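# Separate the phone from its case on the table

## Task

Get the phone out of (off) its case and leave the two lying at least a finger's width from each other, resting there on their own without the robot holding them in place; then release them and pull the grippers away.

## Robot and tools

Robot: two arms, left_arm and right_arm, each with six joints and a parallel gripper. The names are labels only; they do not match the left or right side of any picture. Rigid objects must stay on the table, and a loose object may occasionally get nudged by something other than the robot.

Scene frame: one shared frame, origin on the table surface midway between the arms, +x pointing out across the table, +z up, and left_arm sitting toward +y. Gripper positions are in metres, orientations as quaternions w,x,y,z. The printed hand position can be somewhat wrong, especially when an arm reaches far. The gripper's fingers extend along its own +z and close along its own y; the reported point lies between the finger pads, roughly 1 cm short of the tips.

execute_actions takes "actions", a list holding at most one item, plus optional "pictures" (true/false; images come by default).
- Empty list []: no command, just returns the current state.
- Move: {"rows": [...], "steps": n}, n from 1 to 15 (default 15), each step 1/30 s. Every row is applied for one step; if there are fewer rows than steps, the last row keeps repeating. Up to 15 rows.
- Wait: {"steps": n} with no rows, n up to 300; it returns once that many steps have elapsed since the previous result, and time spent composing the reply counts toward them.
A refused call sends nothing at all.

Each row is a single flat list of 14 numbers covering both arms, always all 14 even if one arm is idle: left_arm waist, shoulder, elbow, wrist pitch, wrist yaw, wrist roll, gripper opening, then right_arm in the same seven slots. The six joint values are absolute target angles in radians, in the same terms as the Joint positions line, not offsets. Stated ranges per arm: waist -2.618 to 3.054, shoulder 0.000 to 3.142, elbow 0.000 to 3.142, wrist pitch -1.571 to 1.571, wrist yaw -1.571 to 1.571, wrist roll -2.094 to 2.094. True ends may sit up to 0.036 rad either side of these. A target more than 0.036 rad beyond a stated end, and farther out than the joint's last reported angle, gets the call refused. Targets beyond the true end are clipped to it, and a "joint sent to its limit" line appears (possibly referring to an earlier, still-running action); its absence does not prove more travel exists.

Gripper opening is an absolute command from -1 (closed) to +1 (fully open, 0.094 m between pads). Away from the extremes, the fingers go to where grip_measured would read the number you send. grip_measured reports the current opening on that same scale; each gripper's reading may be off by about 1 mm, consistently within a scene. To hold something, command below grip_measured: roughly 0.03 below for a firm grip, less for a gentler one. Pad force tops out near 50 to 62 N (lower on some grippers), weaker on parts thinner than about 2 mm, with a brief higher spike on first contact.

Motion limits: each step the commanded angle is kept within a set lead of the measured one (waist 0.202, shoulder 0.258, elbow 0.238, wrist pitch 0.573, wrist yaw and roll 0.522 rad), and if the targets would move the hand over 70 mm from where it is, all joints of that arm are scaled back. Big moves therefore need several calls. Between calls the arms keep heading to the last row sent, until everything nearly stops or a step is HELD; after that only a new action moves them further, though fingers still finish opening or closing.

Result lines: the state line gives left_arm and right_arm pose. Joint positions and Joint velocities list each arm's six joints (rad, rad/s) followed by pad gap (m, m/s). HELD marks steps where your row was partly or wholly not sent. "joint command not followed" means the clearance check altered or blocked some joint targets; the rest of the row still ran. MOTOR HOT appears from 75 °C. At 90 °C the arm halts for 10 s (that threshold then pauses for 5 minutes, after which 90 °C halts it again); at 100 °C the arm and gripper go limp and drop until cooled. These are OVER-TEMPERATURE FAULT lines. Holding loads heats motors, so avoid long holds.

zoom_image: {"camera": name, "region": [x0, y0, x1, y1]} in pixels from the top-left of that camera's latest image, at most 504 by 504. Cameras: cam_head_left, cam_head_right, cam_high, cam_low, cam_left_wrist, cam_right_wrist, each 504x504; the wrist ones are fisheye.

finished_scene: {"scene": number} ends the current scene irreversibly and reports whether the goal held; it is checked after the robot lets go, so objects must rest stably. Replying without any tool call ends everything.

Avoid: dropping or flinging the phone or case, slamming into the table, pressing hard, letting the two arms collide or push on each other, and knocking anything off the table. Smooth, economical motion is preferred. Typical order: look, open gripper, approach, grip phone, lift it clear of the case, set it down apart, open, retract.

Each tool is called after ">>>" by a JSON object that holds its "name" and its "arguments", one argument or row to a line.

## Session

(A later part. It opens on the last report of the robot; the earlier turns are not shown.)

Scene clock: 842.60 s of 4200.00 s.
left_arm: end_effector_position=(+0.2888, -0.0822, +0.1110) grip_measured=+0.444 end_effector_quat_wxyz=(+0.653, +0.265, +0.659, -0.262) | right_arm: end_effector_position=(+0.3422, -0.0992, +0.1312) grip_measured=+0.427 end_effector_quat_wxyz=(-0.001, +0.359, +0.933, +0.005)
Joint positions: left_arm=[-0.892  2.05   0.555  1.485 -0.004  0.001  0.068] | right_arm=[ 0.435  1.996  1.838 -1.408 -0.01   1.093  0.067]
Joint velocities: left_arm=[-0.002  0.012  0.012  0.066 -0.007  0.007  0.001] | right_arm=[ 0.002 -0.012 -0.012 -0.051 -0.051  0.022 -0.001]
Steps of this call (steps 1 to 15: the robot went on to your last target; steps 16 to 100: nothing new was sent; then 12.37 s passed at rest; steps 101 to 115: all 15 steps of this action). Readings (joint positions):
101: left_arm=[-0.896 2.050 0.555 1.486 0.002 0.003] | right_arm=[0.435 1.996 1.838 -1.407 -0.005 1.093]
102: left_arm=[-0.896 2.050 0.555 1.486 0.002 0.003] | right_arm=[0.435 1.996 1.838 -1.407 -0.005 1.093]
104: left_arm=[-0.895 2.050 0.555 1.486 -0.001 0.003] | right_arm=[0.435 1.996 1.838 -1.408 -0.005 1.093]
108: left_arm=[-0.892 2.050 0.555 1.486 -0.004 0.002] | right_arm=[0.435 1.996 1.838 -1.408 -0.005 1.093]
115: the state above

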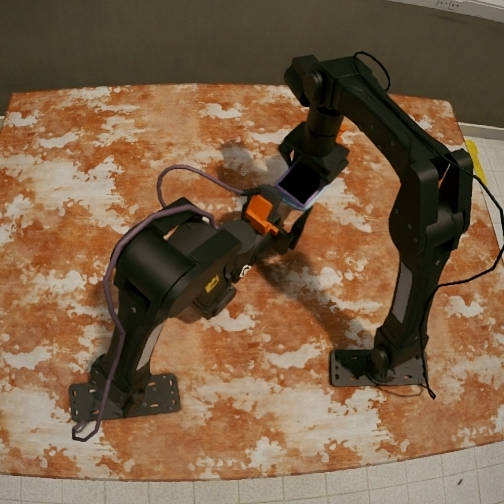

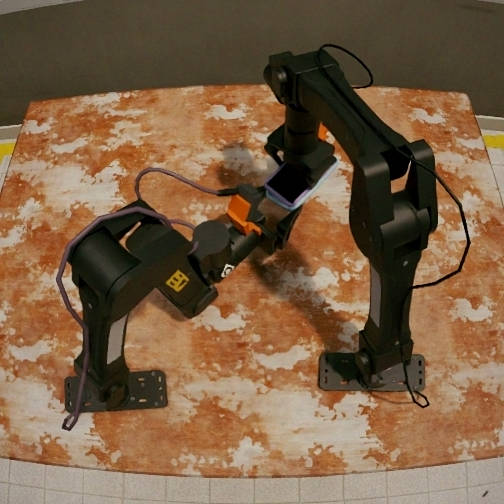

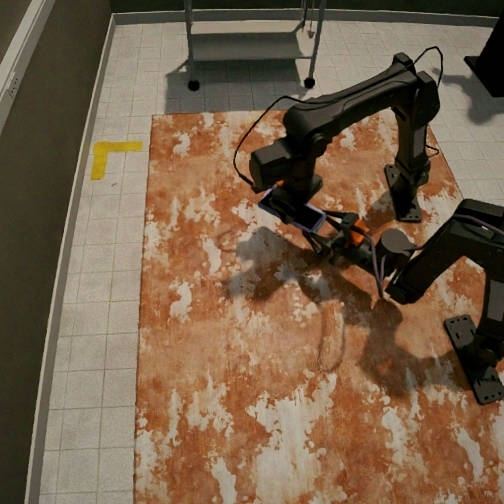

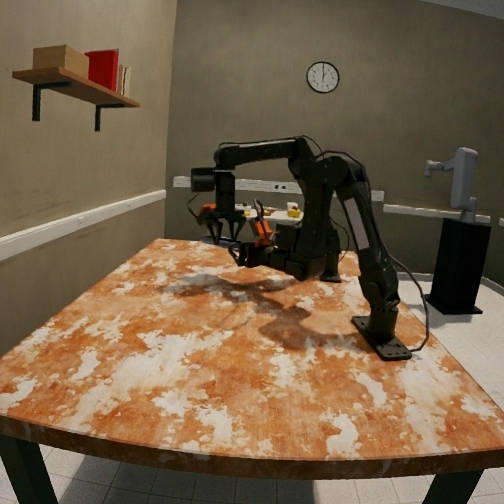

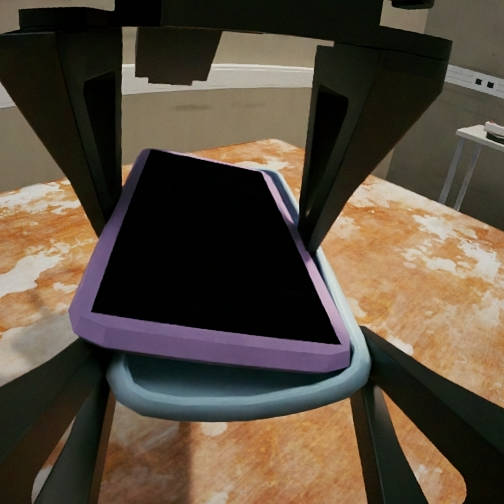

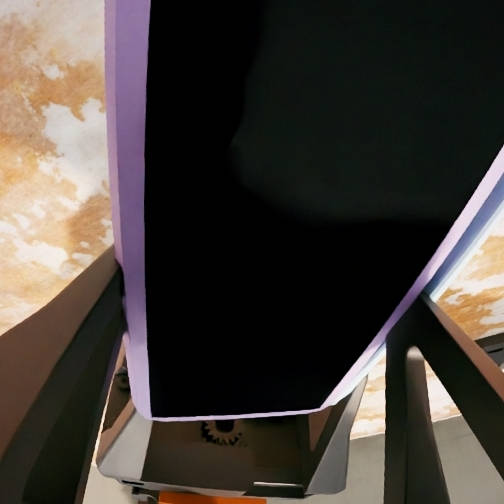

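>>> {"name": "execute_actions", "arguments": {
  "actions": [
    {"rows": [[-0.889,2.06,0.58,1.495,0,0,0.42, 0.440,1.970,1.85,-1.405,0.0,1.100,0.39],[-0.889,2.06,0.58,1.495,0,0,0.40, 0.440,1.970,1.87,-1.41,0.0,1.100,0.39],[-0.889,2.06,0.58,1.495,0,0,0.38, 0.440,1.970,1.88,-1.415,0.0,1.100,0.39],[-0.889,2.06,0.58,1.495,0,0,0.36, 0.440,1.970,1.89,-1.425,0.0,1.100,0.39],[-0.889,2.06,0.58,1.495,0,0,0.36, 0.440,1.970,1.90,-1.435,0.0,1.100,0.39],[-0.889,2.06,0.58,1.495,0,0,0.36, 0.440,1.970,1.91,-1.445,0.0,1.100,0.39],[-0.889,2.06,0.58,1.495,0,0,0.36, 0.440,1.970,1.92,-1.455,0.0,1.100,0.39],[-0.889,2.06,0.58,1.495,0,0,0.36, 0.440,1.970,1.93,-1.465,0.0,1.100,0.39],[-0.889,2.06,0.58,1.495,0,0,0.36, 0.440,1.970,1.94,-1.475,0.0,1.100,0.39],[-0.889,2.06,0.58,1.495,0,0,0.36, 0.440,1.970,1.95,-1.485,0.0,1.100,0.39],[-0.889,2.06,0.58,1.495,0,0,0.36, 0.440,1.970,1.96,-1.495,0.0,1.100,0.39],[-0.889,2.06,0.58,1.495,0,0,0.36, 0.440,1.970,1.97,-1.505,0.0,1.100,0.39],[-0.889,2.06,0.58,1.495,0,0,0.36, 0.440,1.970,1.98,-1.515,0.0,1.100,0.39],[-0.889,2.06,0.58,1.495,0,0,0.36, 0.440,1.970,1.99,-1.525,0.0,1.100,0.39],[-0.889,2.06,0.58,1.495,0,0,0.36, 0.440,1.970,2.00,-1.535,0.0,1.100,0.39]], "steps": 15}
  ],
  "pictures": false
}}

>>> {"name": "execute_actions", "arguments": {
  "actions": [
    {"steps": 12}
  ]
}}

>>> {"name": "zoom_image", "arguments": {
  "camera": "cam_low",
  "region": [170, 190, 310, 285]
}}

Scene clock: 866.13 s of 4200.00 s.
left_arm: end_effector_position=(+0.2884, -0.0825, +0.1110) grip_measured=+0.364 end_effector_quat_wxyz=(+0.653, +0.265, +0.659, -0.264) | right_arm: end_effector_position=(+0.3449, -0.0977, +0.1571) grip_measured=+0.427 end_effector_quat_wxyz=(+0.008, +0.360, +0.933, +0.015)
Joint positions: left_arm=[-0.892  2.05   0.555  1.485 -0.001 -0.002  0.064] | right_arm=[ 0.435  1.996  1.941 -1.485 -0.012  1.095  0.067]
Joint velocities: left_arm=[-0.012  0.002  0.002 -0.066 -0.037 -0.007  0.   ] | right_arm=[ 0.002 -0.007  0.271 -0.271  0.022  0.007 -0.   ]
Steps of this call (steps 1 to 15: the robot went on to your last target; steps 16 to 100: nothing new was sent; then 19.70 s passed at rest; steps 101 to 115: all 15 steps of this action). Readings (joint positions):
101: left_arm=[-0.892 2.050 0.555 1.485 -0.004 0.001] | right_arm=[0.435 1.996 1.838 -1.408 -0.010 1.093]
102: left_arm=[-0.892 2.050 0.555 1.485 -0.004 0.000] | right_arm=[0.435 1.996 1.838 -1.408 -0.010 1.094]
104: left_arm=[-0.892 2.050 0.555 1.485 -0.001 -0.001] | right_arm=[0.435 1.996 1.839 -1.408 -0.012 1.094]
108: left_arm=[-0.892 2.050 0.555 1.485 -0.001 -0.002] | right_arm=[0.435 1.996 1.869 -1.424 -0.012 1.095]
115: the state above

Scene clock: 866.53 s of 4200.00 s.
left_arm: end_effector_position=(+0.2884, -0.0825, +0.1110) grip_measured=+0.364 end_effector_quat_wxyz=(+0.653, +0.265, +0.659, -0.264) | right_arm: end_effector_position=(+0.3396, -0.0997, +0.1617) grip_measured=+0.427 end_effector_quat_wxyz=(+0.000, +0.360, +0.933, +0.008)
Joint positions: left_arm=[-0.892  2.05   0.555  1.485 -0.001 -0.002  0.064] | right_arm=[ 0.435  1.996  1.96  -1.523 -0.012  1.095  0.067]
Joint velocities: left_arm=[ 0.002  0.012  0.002  0.007  0.081 -0.037  0.   ] | right_arm=[-0.022 -0.012  0.007 -0.022 -0.037  0.022  0.001]
Steps of this call (steps 1 to 12: the robot went on to your last target). Readings (joint positions):
1: left_arm=[-0.892 2.050 0.555 1.485 -0.001 -0.002] | right_arm=[0.435 1.996 1.949 -1.493 -0.012 1.095]
2: left_arm=[-0.892 2.050 0.555 1.485 -0.001 -0.002] | right_arm=[0.435 1.996 1.956 -1.499 -0.012 1.095]
4: left_arm=[-0.892 2.050 0.555 1.485 -0.001 -0.002] | right_arm=[0.435 1.996 1.960 -1.507 -0.012 1.095]
8: left_arm=[-0.892 2.050 0.555 1.485 -0.001 -0.002] | right_arm=[0.435 1.996 1.960 -1.519 -0.012 1.095]
12: the state above

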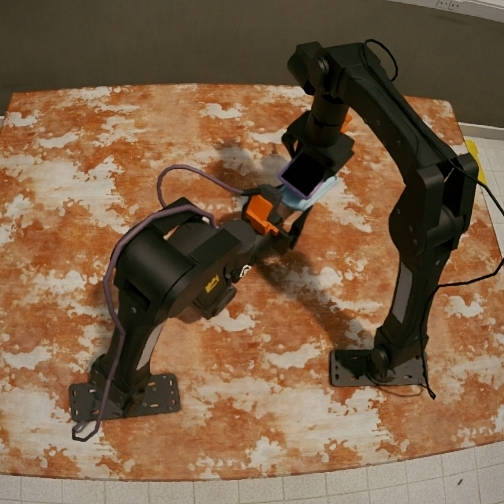

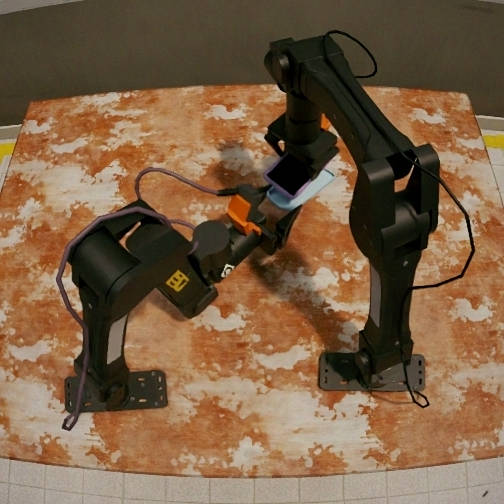

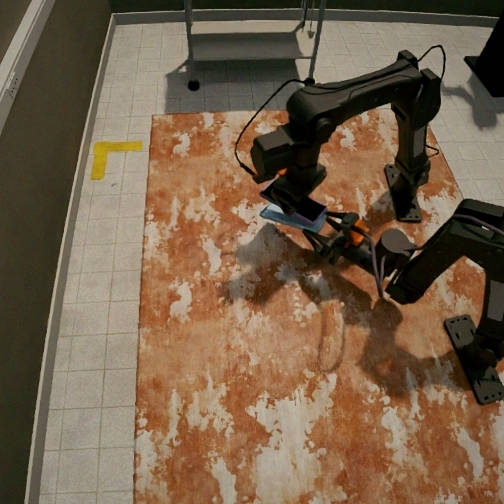

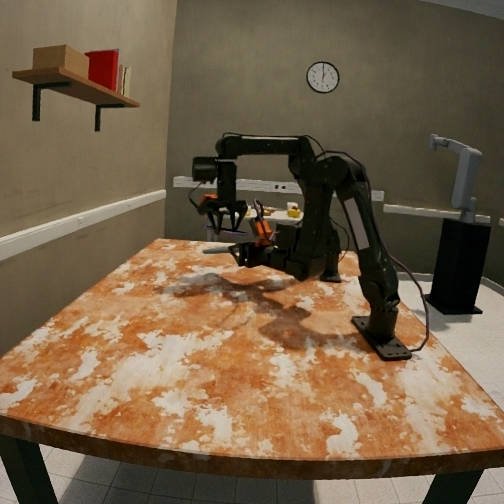

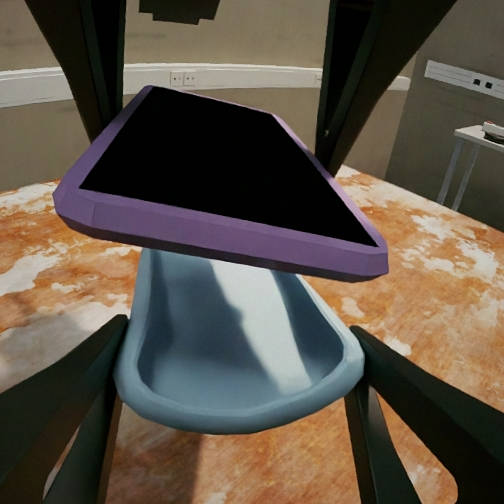

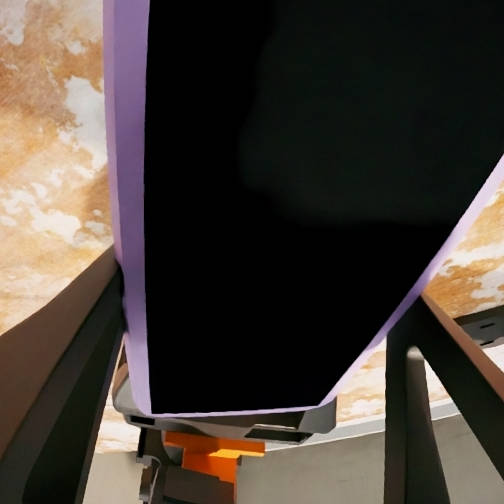

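Region (170, 190, 310, 285) of cam_low's 504x504 image, scaled by 3.600, with more detail than that image has; it fills the top 342 rows of this view, and the rest is white.

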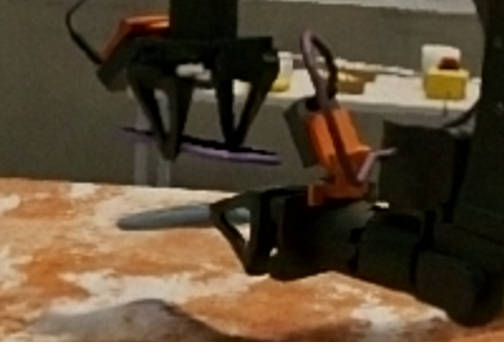

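>>> {"name": "execute_actions", "arguments": {
  "actions": [
    {"rows": [[-0.879,2.06,0.58,1.495,0,0,0.35, 0.425,1.970,1.98,-1.535,0.0,1.100,0.39],[-0.870,2.06,0.58,1.495,0,0,0.34, 0.411,1.970,1.98,-1.535,0.0,1.100,0.39],[-0.860,2.06,0.58,1.495,0,0,0.33, 0.396,1.970,1.98,-1.535,0.0,1.100,0.39],[-0.850,2.06,0.58,1.495,0,0,0.32, 0.381,1.970,1.98,-1.535,0.0,1.100,0.39],[-0.841,2.06,0.58,1.495,0,0,0.32, 0.367,1.970,1.98,-1.535,0.0,1.100,0.39],[-0.831,2.06,0.58,1.495,0,0,0.32, 0.352,1.970,1.98,-1.535,0.0,1.100,0.39],[-0.822,2.06,0.58,1.495,0,0,0.32, 0.337,1.970,1.98,-1.535,0.0,1.100,0.39],[-0.812,2.06,0.58,1.495,0,0,0.32, 0.323,1.970,1.98,-1.535,0.0,1.100,0.39],[-0.802,2.06,0.58,1.495,0,0,0.32, 0.308,1.970,1.98,-1.535,0.0,1.100,0.39],[-0.793,2.06,0.58,1.495,0,0,0.32, 0.293,1.970,1.98,-1.535,0.0,1.100,0.39],[-0.783,2.06,0.58,1.495,0,0,0.32, 0.279,1.970,1.98,-1.535,0.0,1.100,0.39],[-0.773,2.06,0.58,1.495,0,0,0.32, 0.264,1.970,1.98,-1.535,0.0,1.100,0.39],[-0.764,2.06,0.58,1.495,0,0,0.32, 0.249,1.970,1.98,-1.535,0.0,1.100,0.39],[-0.754,2.06,0.58,1.495,0,0,0.32, 0.235,1.970,1.98,-1.535,0.0,1.100,0.39],[-0.745,2.06,0.58,1.495,0,0,0.32, 0.220,1.970,1.98,-1.535,0.0,1.100,0.39]], "steps": 15}
  ],
  "pictures": false
}}

>>> {"name": "execute_actions", "arguments": {
  "actions": [
    {"rows": [[-0.735,2.06,0.58,1.495,0,0,0.32, 0.205,1.970,1.98,-1.535,0.0,1.100,0.39],[-0.725,2.06,0.58,1.495,0,0,0.32, 0.191,1.970,1.98,-1.535,0.0,1.100,0.39],[-0.716,2.06,0.58,1.495,0,0,0.32, 0.176,1.970,1.98,-1.535,0.0,1.100,0.39],[-0.706,2.06,0.58,1.495,0,0,0.32, 0.161,1.970,1.97,-1.53,0.0,1.100,0.39],[-0.696,2.06,0.58,1.495,0,0,0.32, 0.147,1.970,1.96,-1.525,0.0,1.100,0.39],[-0.687,2.065,0.586,1.483,0,0,0.32, 0.132,1.970,1.950,-1.520,0.0,1.100,0.39],[-0.677,2.071,0.591,1.470,0,0,0.32, 0.117,1.970,1.932,-1.502,0.0,1.100,0.39],[-0.667,2.076,0.597,1.458,0,0,0.32, 0.103,1.970,1.914,-1.484,0.0,1.100,0.39],[-0.658,2.082,0.602,1.445,0,0,0.32, 0.088,1.970,1.896,-1.466,0.0,1.100,0.39],[-0.648,2.087,0.608,1.433,0,0,0.32, 0.073,1.970,1.878,-1.448,0.0,1.100,0.39],[-0.639,2.092,0.614,1.421,0,0,0.32, 0.059,1.970,1.860,-1.430,0.0,1.100,0.39],[-0.629,2.098,0.619,1.408,0,0,0.32, 0.044,1.970,1.841,-1.411,0.0,1.100,0.39],[-0.619,2.103,0.625,1.396,0,0,0.32, 0.029,1.970,1.823,-1.393,0.0,1.100,0.39],[-0.610,2.109,0.630,1.383,0,0,0.32, 0.015,1.970,1.805,-1.375,0.0,1.100,0.39],[-0.600,2.114,0.636,1.371,0,0,0.32, 0.0,1.970,1.787,-1.357,0.0,1.100,0.39]], "steps": 15}
  ],
  "pictures": false
}}

>>> {"name": "execute_actions", "arguments": {
  "actions": [
    {"rows": [[-0.600,2.119,0.642,1.359,0,0,0.32, 0.0,1.970,1.769,-1.339,0.0,1.100,0.39],[-0.600,2.125,0.647,1.346,0,0,0.32, 0.0,1.970,1.751,-1.321,0.0,1.100,0.39],[-0.600,2.130,0.653,1.334,0,0,0.32, 0.0,1.970,1.733,-1.303,0.0,1.100,0.39],[-0.600,2.136,0.658,1.321,0,0,0.32, 0.0,1.970,1.715,-1.285,0.0,1.100,0.39],[-0.600,2.141,0.664,1.309,0,0,0.32, 0.0,1.970,1.697,-1.267,0.0,1.100,0.39],[-0.600,2.146,0.670,1.297,0,0,0.32, 0.0,1.970,1.679,-1.249,0.0,1.100,0.39],[-0.600,2.152,0.675,1.284,0,0,0.32, 0.0,1.970,1.660,-1.230,0.0,1.100,0.39],[-0.600,2.157,0.681,1.272,0,0,0.32, 0.0,1.970,1.642,-1.212,0.0,1.100,0.39],[-0.600,2.163,0.686,1.259,0,0,0.32, 0.0,1.970,1.624,-1.194,0.0,1.100,0.39],[-0.600,2.168,0.692,1.247,0,0,0.32, 0.0,1.970,1.606,-1.176,0.0,1.100,0.39],[-0.600,2.173,0.698,1.235,0,0,0.32, 0.0,1.970,1.588,-1.158,0.0,1.100,0.39],[-0.600,2.179,0.703,1.222,0,0,0.32, 0.0,1.970,1.570,-1.140,0.0,1.100,0.39],[-0.600,2.184,0.709,1.210,0,0,0.32, 0.0,1.970,1.552,-1.122,0.0,1.100,0.39],[-0.600,2.190,0.714,1.197,0,0,0.32, 0.0,1.970,1.534,-1.104,0.0,1.100,0.39],[-0.600,2.195,0.720,1.185,0,0,0.32, 0.0,1.970,1.516,-1.086,0.0,1.100,0.39]], "steps": 15}
  ],
  "pictures": false
}}

>>> {"name": "execute_actions", "arguments": {
  "actions": [
    {"rows": [[-0.600,2.195,0.720,1.185,0,0,0.32, 0.0,1.970,1.498,-1.068,0.0,1.100,0.39],[-0.600,2.195,0.720,1.185,0,0,0.32, 0.0,1.970,1.479,-1.049,0.0,1.100,0.39],[-0.600,2.195,0.720,1.185,0,0,0.32, 0.0,1.970,1.461,-1.031,0.0,1.100,0.39],[-0.600,2.195,0.720,1.185,0,0,0.32, 0.0,1.970,1.443,-1.013,0.0,1.100,0.39],[-0.600,2.195,0.720,1.185,0,0,0.32, 0.0,1.970,1.425,-0.995,0.0,1.100,0.39]], "steps": 15}
  ]
}}

>>> {"name": "zoom_image", "arguments": {
  "camera": "cam_low",
  "region": [150, 200, 330, 320]
}}

Scene clock: 963.67 s of 4200.00 s.
left_arm: end_effector_position=(+0.3260, -0.0382, +0.1110) grip_measured=+0.324 end_effector_quat_wxyz=(+0.668, +0.224, +0.674, -0.223) | right_arm: end_effector_position=(+0.3583, -0.1678, +0.1617) grip_measured=+0.427 end_effector_quat_wxyz=(+0.000, +0.445, +0.895, +0.008)
Joint positions: left_arm=[-0.767  2.05   0.555  1.485  0.001 -0.002  0.062] | right_arm=[ 0.248  1.996  1.96  -1.524 -0.012  1.095  0.067]
Joint velocities: left_arm=[ 0.242 -0.012 -0.002 -0.007 -0.022  0.051 -0.002] | right_arm=[-0.403 -0.012  0.002 -0.022  0.022  0.022  0.   ]
Steps of this call (steps 1 to 30: the robot went on to your last target; steps 31 to 120: nothing new was sent; then 92.63 s passed at rest; steps 121 to 135: all 15 steps of this action). Readings (joint positions):
121: left_arm=[-0.892 2.050 0.555 1.485 -0.001 -0.002] | right_arm=[0.435 1.996 1.960 -1.524 -0.012 1.095]
122: left_arm=[-0.890 2.050 0.555 1.485 -0.001 -0.002] | right_arm=[0.434 1.996 1.960 -1.524 -0.012 1.095]
124: left_arm=[-0.879 2.050 0.555 1.485 0.001 -0.002] | right_arm=[0.423 1.996 1.960 -1.524 -0.014 1.095]
128: left_arm=[-0.837 2.050 0.555 1.485 0.001 -0.002] | right_arm=[0.364 1.996 1.960 -1.524 -0.015 1.095]
135: the state above

Scene clock: 964.17 s of 4200.00 s.
left_arm: end_effector_position=(+0.3712, +0.0135, +0.0930) grip_measured=+0.324 end_effector_quat_wxyz=(+0.662, +0.180, +0.707, -0.170) | right_arm: end_effector_position=(+0.3601, -0.2499, +0.1295) grip_measured=+0.427 end_effector_quat_wxyz=(-0.012, +0.540, +0.842, -0.001)
Joint positions: left_arm=[-0.624  2.087  0.601  1.421  0.001 -0.002  0.062] | right_arm=[ 0.031  1.994  1.827 -1.426 -0.01   1.095  0.067]
Joint velocities: left_arm=[ 0.271  0.168  0.164 -0.33  -0.007 -0.037 -0.001] | right_arm=[-0.403  0.017 -0.554  0.418 -0.022  0.007  0.   ]
Steps of this call (steps 1 to 15: all 15 steps of this action). Readings (joint positions):
1: left_arm=[-0.758 2.050 0.555 1.485 0.001 -0.002] | right_arm=[0.234 1.996 1.960 -1.524 -0.012 1.095]
2: left_arm=[-0.749 2.050 0.555 1.485 0.001 -0.002] | right_arm=[0.220 1.996 1.960 -1.524 -0.012 1.095]
4: left_arm=[-0.730 2.050 0.555 1.485 0.001 -0.002] | right_arm=[0.193 1.996 1.960 -1.524 -0.012 1.095]
8: left_arm=[-0.691 2.050 0.558 1.479 0.001 -0.002] | right_arm=[0.135 1.995 1.951 -1.516 -0.011 1.095]
15: the state above

Scene clock: 964.67 s of 4200.00 s.
left_arm: end_effector_position=(+0.3878, +0.0173, +0.0420) grip_measured=+0.324 end_effector_quat_wxyz=(+0.604, +0.184, +0.762, -0.147) | right_arm: end_effector_position=(+0.3528, -0.2635, +0.0616) grip_measured=+0.427 end_effector_quat_wxyz=(-0.015, +0.555, +0.832, -0.005)
Joint positions: left_arm=[-0.602  2.166  0.686  1.25  -0.001 -0.002  0.062] | right_arm=[-0.005  1.994  1.557 -1.165 -0.005  1.095  0.067]
Joint velocities: left_arm=[-0.002  0.144  0.173 -0.3   -0.007 -0.037  0.001] | right_arm=[-0.007 -0.012 -0.501  0.505 -0.051 -0.007 -0.   ]
Steps of this call (steps 1 to 15: all 15 steps of this action). Readings (joint positions):
1: left_arm=[-0.615 2.093 0.606 1.409 0.001 -0.002] | right_arm=[0.018 1.994 1.808 -1.411 -0.010 1.095]
2: left_arm=[-0.608 2.099 0.612 1.397 0.000 -0.002] | right_arm=[0.007 1.994 1.790 -1.395 -0.009 1.095]
4: left_arm=[-0.602 2.111 0.622 1.372 -0.001 -0.002] | right_arm=[-0.005 1.994 1.755 -1.362 -0.005 1.095]
8: left_arm=[-0.602 2.132 0.644 1.322 -0.001 -0.002] | right_arm=[-0.005 1.994 1.684 -1.291 -0.005 1.095]
15: the state above

Scene clock: 965.17 s of 4200.00 s.
left_arm: end_effector_position=(+0.3868, +0.0178, +0.0284) grip_measured=+0.324 end_effector_quat_wxyz=(+0.585, +0.188, +0.776, -0.143) | right_arm: end_effector_position=(+0.3519, -0.2634, +0.0308) grip_measured=+0.427 end_effector_quat_wxyz=(-0.002, +0.555, +0.832, +0.002)
Joint positions: left_arm=[-0.602  2.177  0.695  1.204 -0.001 -0.002  0.062] | right_arm=[-0.005  1.994  1.431 -1.01  -0.005  1.095  0.067]
Joint velocities: left_arm=[-0.002  0.012  0.002 -0.022  0.022  0.007  0.   ] | right_arm=[-0.002 -0.017 -0.012  0.007 -0.007 -0.022 -0.   ]
Steps of this call (steps 1 to 15: all 15 steps of this action). Readings (joint positions):
1: left_arm=[-0.602 2.170 0.691 1.240 -0.001 -0.002] | right_arm=[-0.005 1.994 1.539 -1.147 -0.005 1.095]
2: left_arm=[-0.602 2.173 0.693 1.232 -0.001 -0.002] | right_arm=[-0.005 1.994 1.521 -1.129 -0.005 1.095]
4: left_arm=[-0.602 2.176 0.695 1.219 -0.001 -0.002] | right_arm=[-0.005 1.994 1.485 -1.092 -0.005 1.095]
8: left_arm=[-0.602 2.177 0.695 1.207 -0.001 -0.002] | right_arm=[-0.005 1.994 1.434 -1.044 -0.005 1.095]
15: the state above

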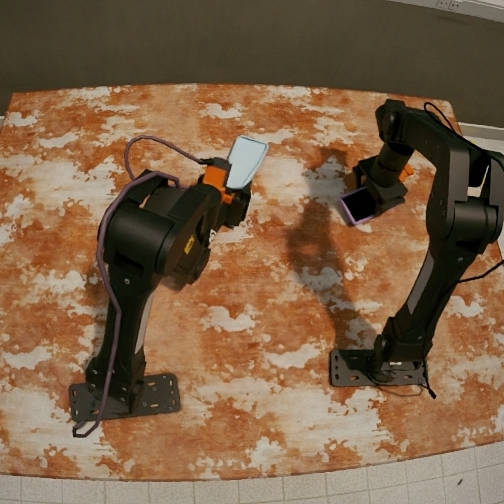

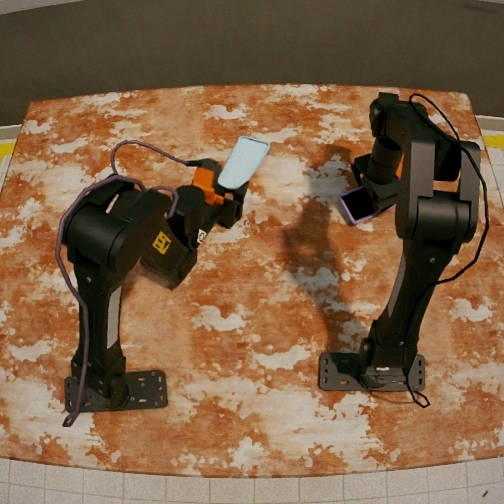

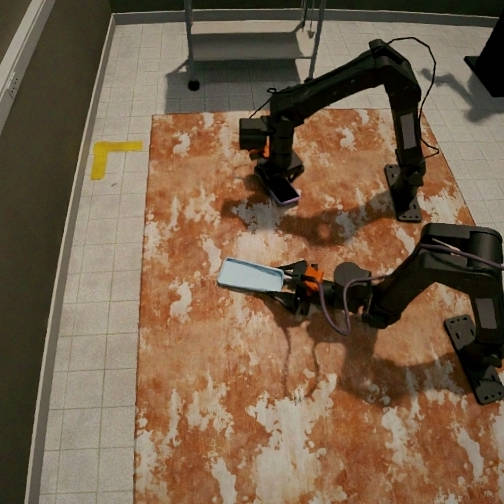

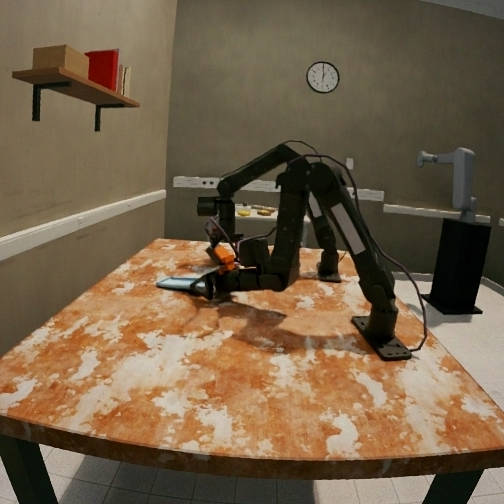

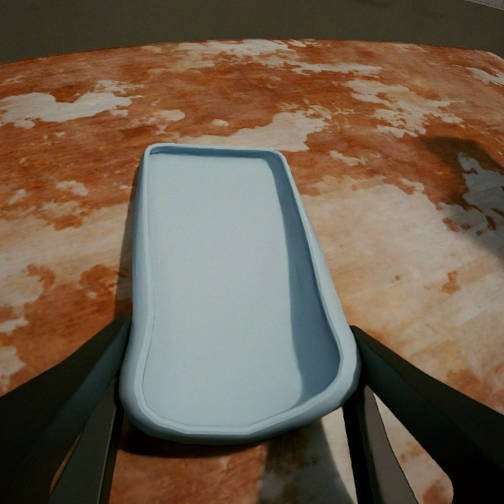

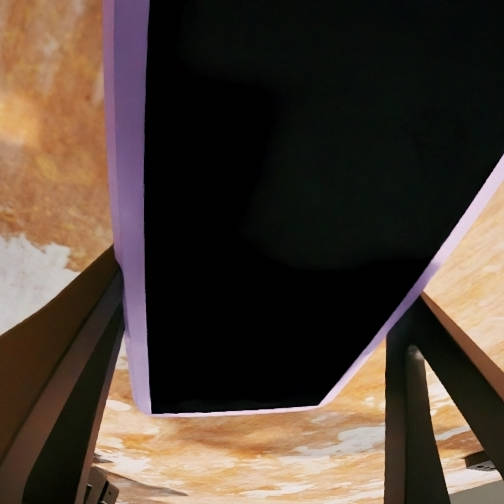

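Region (150, 200, 330, 320) of cam_low's 504x504 image, scaled by 2.800, with more detail than that image has.

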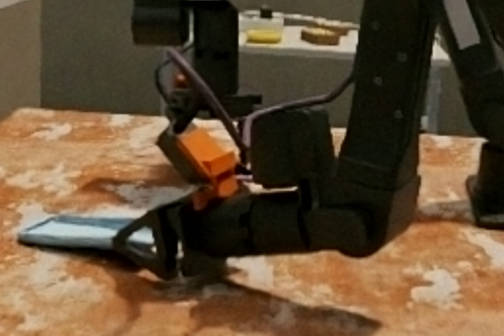

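>>> {"name": "execute_actions", "arguments": {
  "actions": [
    {"rows": [[-0.600,2.195,0.720,1.185,0,0,0.36, 0.0,1.970,1.412,-0.985,0.0,1.100,0.39],[-0.600,2.195,0.720,1.185,0,0,0.40, 0.0,1.970,1.40,-0.975,0.0,1.100,0.39],[-0.600,2.195,0.720,1.185,0,0,0.44, 0.0,1.970,1.393,-0.965,0.0,1.100,0.39],[-0.600,2.195,0.720,1.185,0,0,0.48, 0.0,1.970,1.388,-0.96,0.0,1.100,0.39],[-0.600,2.195,0.720,1.185,0,0,0.52, 0.0,1.970,1.388,-0.96,0.0,1.100,0.39],[-0.600,2.195,0.720,1.185,0,0,0.56, 0.0,1.970,1.388,-0.96,0.0,1.100,0.39],[-0.600,2.195,0.720,1.185,0,0,0.60, 0.0,1.970,1.388,-0.96,0.0,1.100,0.39],[-0.600,2.195,0.720,1.185,0,0,0.65, 0.0,1.970,1.388,-0.96,0.0,1.100,0.39],[-0.600,2.195,0.720,1.185,0,0,0.72, 0.0,1.970,1.388,-0.96,0.0,1.100,0.39],[-0.600,2.195,0.720,1.185,0,0,0.80, 0.0,1.970,1.388,-0.96,0.0,1.100,0.39],[-0.600,2.195,0.720,1.185,0,0,0.90, 0.0,1.970,1.388,-0.96,0.0,1.100,0.39],[-0.600,2.195,0.720,1.185,0,0,1.0, 0.0,1.970,1.388,-0.96,0.0,1.100,0.39]], "steps": 15}
  ]
}}

>>> {"name": "zoom_image", "arguments": {
  "camera": "cam_head_left",
  "region": [320, 150, 430, 240]
}}

Scene clock: 986.30 s of 4200.00 s.
left_arm: end_effector_position=(+0.3862, +0.0182, +0.0260) grip_measured=+1.000 end_effector_quat_wxyz=(+0.581, +0.189, +0.779, -0.142) | right_arm: end_effector_position=(+0.3510, -0.2633, +0.0230) grip_measured=+0.427 end_effector_quat_wxyz=(+0.001, +0.555, +0.832, +0.004)
Joint positions: left_arm=[-0.602  2.177  0.695  1.194 -0.001 -0.002  0.094] | right_arm=[-0.005  1.994  1.398 -0.97  -0.005  1.095  0.067]
Joint velocities: left_arm=[-0.007  0.012  0.002  0.066  0.007  0.037  0.   ] | right_arm=[-0.022 -0.002  0.002  0.007  0.022 -0.007 -0.   ]
Steps of this call (steps 1 to 15: the robot went on to your last target; steps 16 to 100: nothing new was sent; then 17.30 s passed at rest; steps 101 to 115: all 15 steps of this action). Readings (joint positions):
101: left_arm=[-0.602 2.177 0.695 1.204 -0.001 -0.002] | right_arm=[-0.005 1.994 1.431 -1.002 -0.005 1.095]
102: left_arm=[-0.602 2.177 0.695 1.203 -0.001 -0.002] | right_arm=[-0.005 1.994 1.428 -0.997 -0.005 1.095]
104: left_arm=[-0.602 2.177 0.695 1.200 -0.001 -0.002] | right_arm=[-0.005 1.994 1.417 -0.984 -0.005 1.095]
108: left_arm=[-0.602 2.177 0.695 1.195 -0.001 -0.002] | right_arm=[-0.005 1.994 1.399 -0.977 -0.005 1.095]
115: the state above

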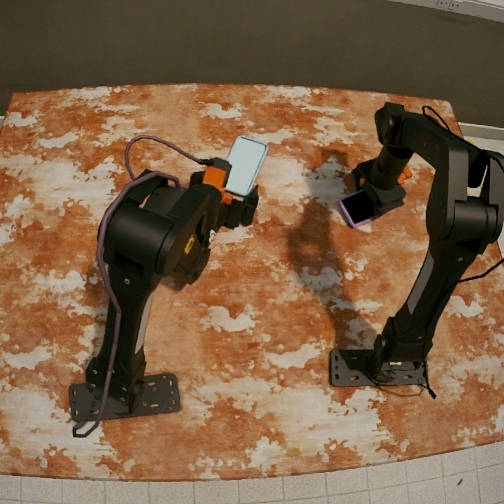

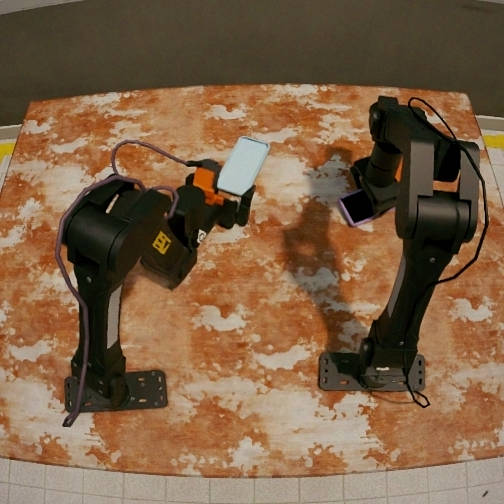

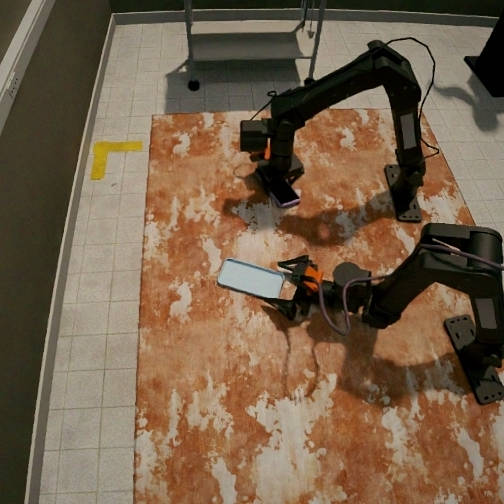

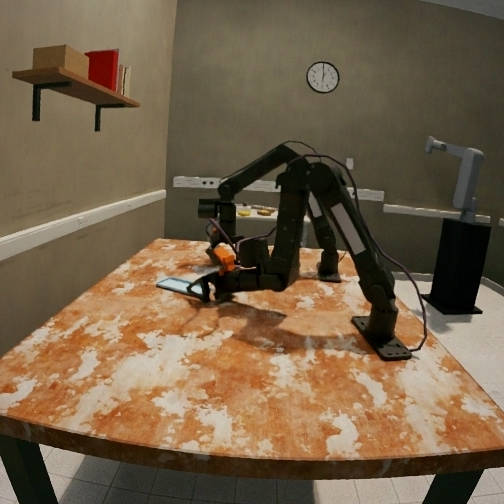

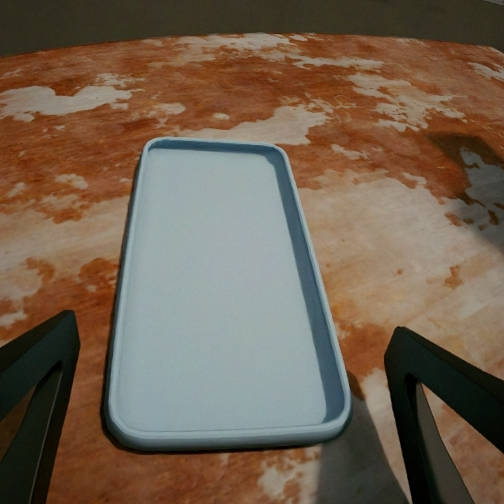

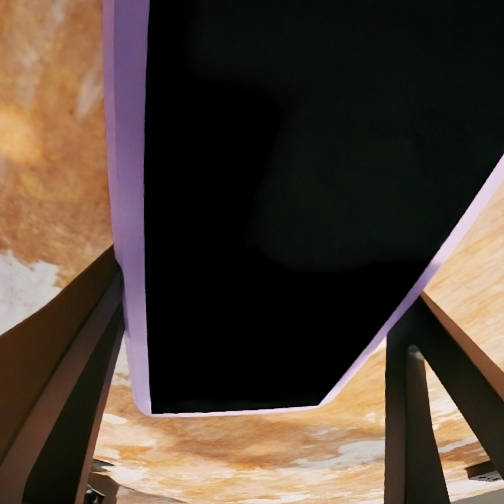

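Region (320, 150, 430, 240) of cam_head_left's 504x504 image, scaled by 4.582, with more detail than that image has; it fills the top 412 rows of this view, and the rest is white.

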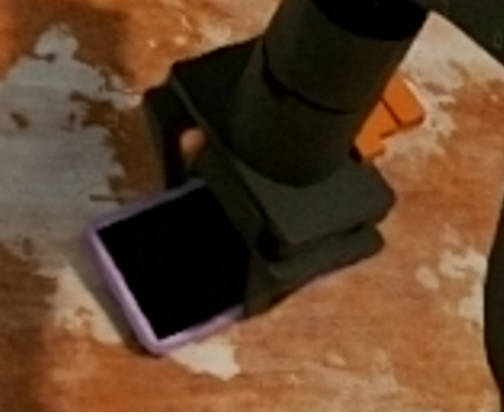

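>>> {"name": "execute_actions", "arguments": {
  "actions": [
    {"rows": [[-0.600,2.16,0.70,1.18,0,0,1.0, 0.0,1.970,1.388,-0.96,0.0,1.100,0.42],[-0.600,2.12,0.67,1.172,0,0,1.0, 0.0,1.970,1.388,-0.96,0.0,1.100,0.44],[-0.600,2.08,0.64,1.165,0,0,1.0, 0.0,1.970,1.388,-0.96,0.0,1.100,0.46],[-0.600,2.04,0.61,1.158,0,0,1.0, 0.0,1.970,1.388,-0.96,0.0,1.100,0.49],[-0.600,2.00,0.585,1.15,0,0,1.0, 0.0,1.970,1.388,-0.96,0.0,1.100,0.53],[-0.600,1.96,0.56,1.143,0,0,1.0, 0.0,1.970,1.388,-0.96,0.0,1.100,0.60],[-0.600,1.92,0.53,1.136,0,0,1.0, 0.0,1.970,1.388,-0.96,0.0,1.100,0.70],[-0.600,1.88,0.50,1.13,0,0,1.0, 0.0,1.970,1.388,-0.96,0.0,1.100,0.80],[-0.600,1.84,0.475,1.123,0,0,1.0, 0.0,1.970,1.42,-0.97,0.0,1.100,0.85],[-0.600,1.80,0.45,1.117,0,0,1.0, 0.0,1.970,1.45,-0.99,0.0,1.100,0.85],[-0.600,1.76,0.42,1.11,0,0,1.0, 0.0,1.970,1.48,-1.02,0.0,1.100,0.85],[-0.600,1.72,0.39,1.104,0,0,1.0, 0.0,1.970,1.51,-1.05,0.0,1.100,0.85],[-0.600,1.68,0.365,1.098,0,0,1.0, 0.0,1.970,1.54,-1.08,0.0,1.100,0.85],[-0.600,1.64,0.34,1.092,0,0,1.0, 0.0,1.970,1.57,-1.11,0.0,1.100,0.85],[-0.600,1.60,0.31,1.086,0,0,1.0, 0.0,1.970,1.60,-1.14,0.0,1.100,0.85]], "steps": 15}
  ],
  "pictures": false
}}

>>> {"name": "execute_actions", "arguments": {
  "actions": [
    {"rows": [[-0.600,1.56,0.28,1.08,0,0,1.0, 0.0,1.970,1.63,-1.17,0.0,1.100,0.85],[-0.600,1.56,0.28,1.08,0,0,1.0, 0.0,1.970,1.66,-1.20,0.0,1.100,0.85],[-0.600,1.56,0.28,1.08,0,0,1.0, 0.0,1.970,1.69,-1.23,0.0,1.100,0.85],[-0.600,1.56,0.28,1.08,0,0,1.0, 0.0,1.970,1.72,-1.26,0.0,1.100,0.85],[-0.600,1.56,0.28,1.08,0,0,1.0, 0.0,1.970,1.75,-1.29,0.0,1.100,0.85],[-0.600,1.56,0.28,1.08,0,0,1.0, 0.0,1.970,1.78,-1.32,0.0,1.100,0.85],[-0.600,1.56,0.28,1.08,0,0,1.0, 0.0,1.970,1.81,-1.35,0.0,1.100,0.85],[-0.600,1.56,0.28,1.08,0,0,1.0, 0.0,1.970,1.84,-1.38,0.0,1.100,0.85],[-0.600,1.56,0.28,1.08,0,0,1.0, 0.0,1.970,1.87,-1.41,0.0,1.100,0.85],[-0.600,1.56,0.28,1.08,0,0,1.0, 0.0,1.970,1.90,-1.44,0.0,1.100,0.85]], "steps": 15}
  ]
}}

Scene clock: 1024.73 s of 4200.00 s.
left_arm: end_effector_position=(+0.3206, +0.0520, +0.1167) grip_measured=+1.000 end_effector_quat_wxyz=(+0.624, +0.180, +0.745, -0.152) | right_arm: end_effector_position=(+0.3651, -0.2645, +0.0492) grip_measured=+0.848 end_effector_quat_wxyz=(+0.012, +0.554, +0.832, +0.010)
Joint positions: left_arm=[-0.602  1.683  0.376  1.131 -0.001 -0.002  0.094] | right_arm=[-0.005  1.994  1.507 -1.054 -0.005  1.095  0.087]
Joint velocities: left_arm=[ 0.002 -1.131 -0.794 -0.198  0.007  0.007  0.   ] | right_arm=[ 0.002 -0.002  0.945 -0.593  0.022 -0.051 -0.   ]
Steps of this call (steps 1 to 15: the robot went on to your last target; steps 16 to 100: nothing new was sent; then 34.60 s passed at rest; steps 101 to 115: all 15 steps of this action). Readings (joint positions):
101: left_arm=[-0.602 2.177 0.695 1.194 -0.001 -0.002] | right_arm=[-0.005 1.994 1.398 -0.968 -0.005 1.095]
102: left_arm=[-0.602 2.173 0.694 1.189 -0.001 -0.002] | right_arm=[-0.005 1.994 1.398 -0.968 -0.005 1.095]
104: left_arm=[-0.602 2.138 0.668 1.173 -0.001 -0.002] | right_arm=[-0.005 1.994 1.398 -0.968 -0.005 1.095]
108: left_arm=[-0.602 1.978 0.562 1.149 -0.001 -0.002] | right_arm=[-0.005 1.994 1.398 -0.967 -0.005 1.095]
115: the state above

Scene clock: 1025.23 s of 4200.00 s.
left_arm: end_effector_position=(+0.3003, +0.0625, +0.1178) grip_measured=+1.000 end_effector_quat_wxyz=(+0.619, +0.181, +0.749, -0.151) | right_arm: end_effector_position=(+0.3792, -0.2656, +0.1458) grip_measured=+0.848 end_effector_quat_wxyz=(+0.032, +0.554, +0.832, +0.021)
Joint positions: left_arm=[-0.602  1.579  0.296  1.093 -0.001 -0.002  0.094] | right_arm=[-0.005  1.981  1.872 -1.385 -0.005  1.095  0.087]
Joint velocities: left_arm=[-0.002 -0.012  0.017  0.066  0.007 -0.022  0.   ] | right_arm=[-0.032 -0.017  0.002 -0.388 -0.037  0.081 -0.001]
Steps of this call (steps 1 to 15: all 15 steps of this action). Readings (joint positions):
1: left_arm=[-0.602 1.644 0.348 1.126 -0.001 -0.002] | right_arm=[-0.005 1.994 1.540 -1.074 -0.005 1.095]
2: left_arm=[-0.602 1.611 0.323 1.123 -0.001 -0.002] | right_arm=[-0.005 1.994 1.574 -1.095 -0.005 1.095]
4: left_arm=[-0.602 1.580 0.299 1.118 -0.001 -0.002] | right_arm=[-0.005 1.994 1.639 -1.140 -0.005 1.095]
8: left_arm=[-0.602 1.579 0.296 1.102 -0.001 -0.002] | right_arm=[-0.005 1.994 1.758 -1.248 -0.005 1.095]
15: the state above

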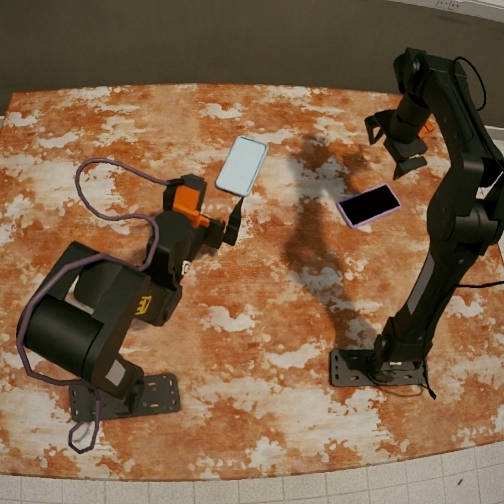

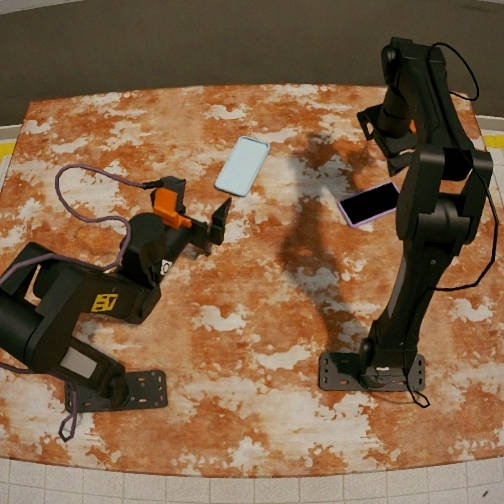

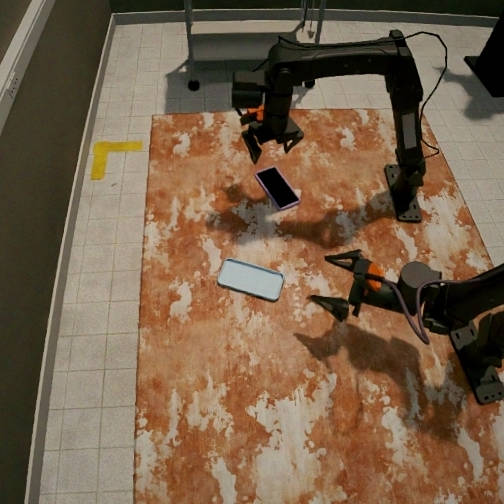

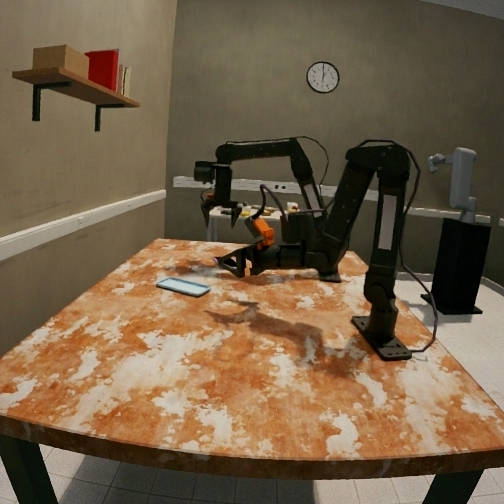

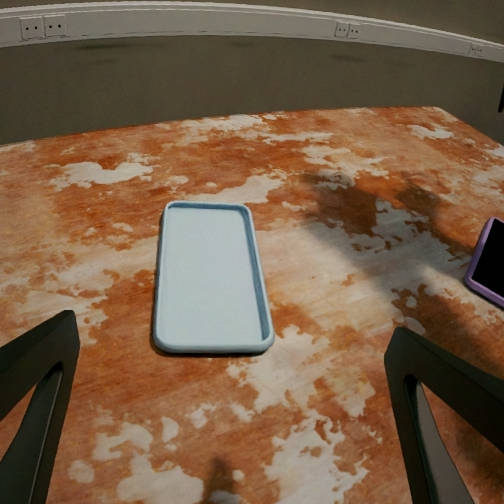

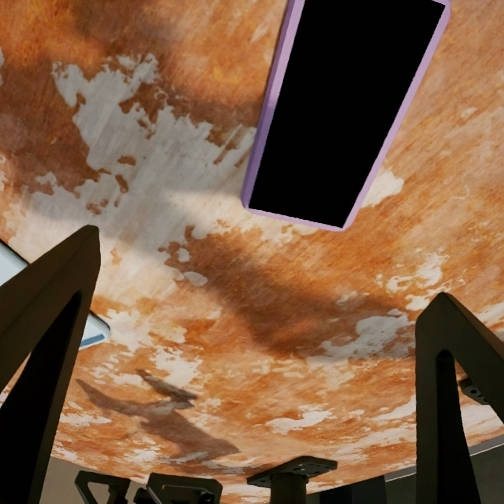

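The phone and case are on the table, well apart, and both arms are clear.

>>> {"name": "finished_scene", "arguments": {
  "scene": 2
}}

The scene is finished: the task was done.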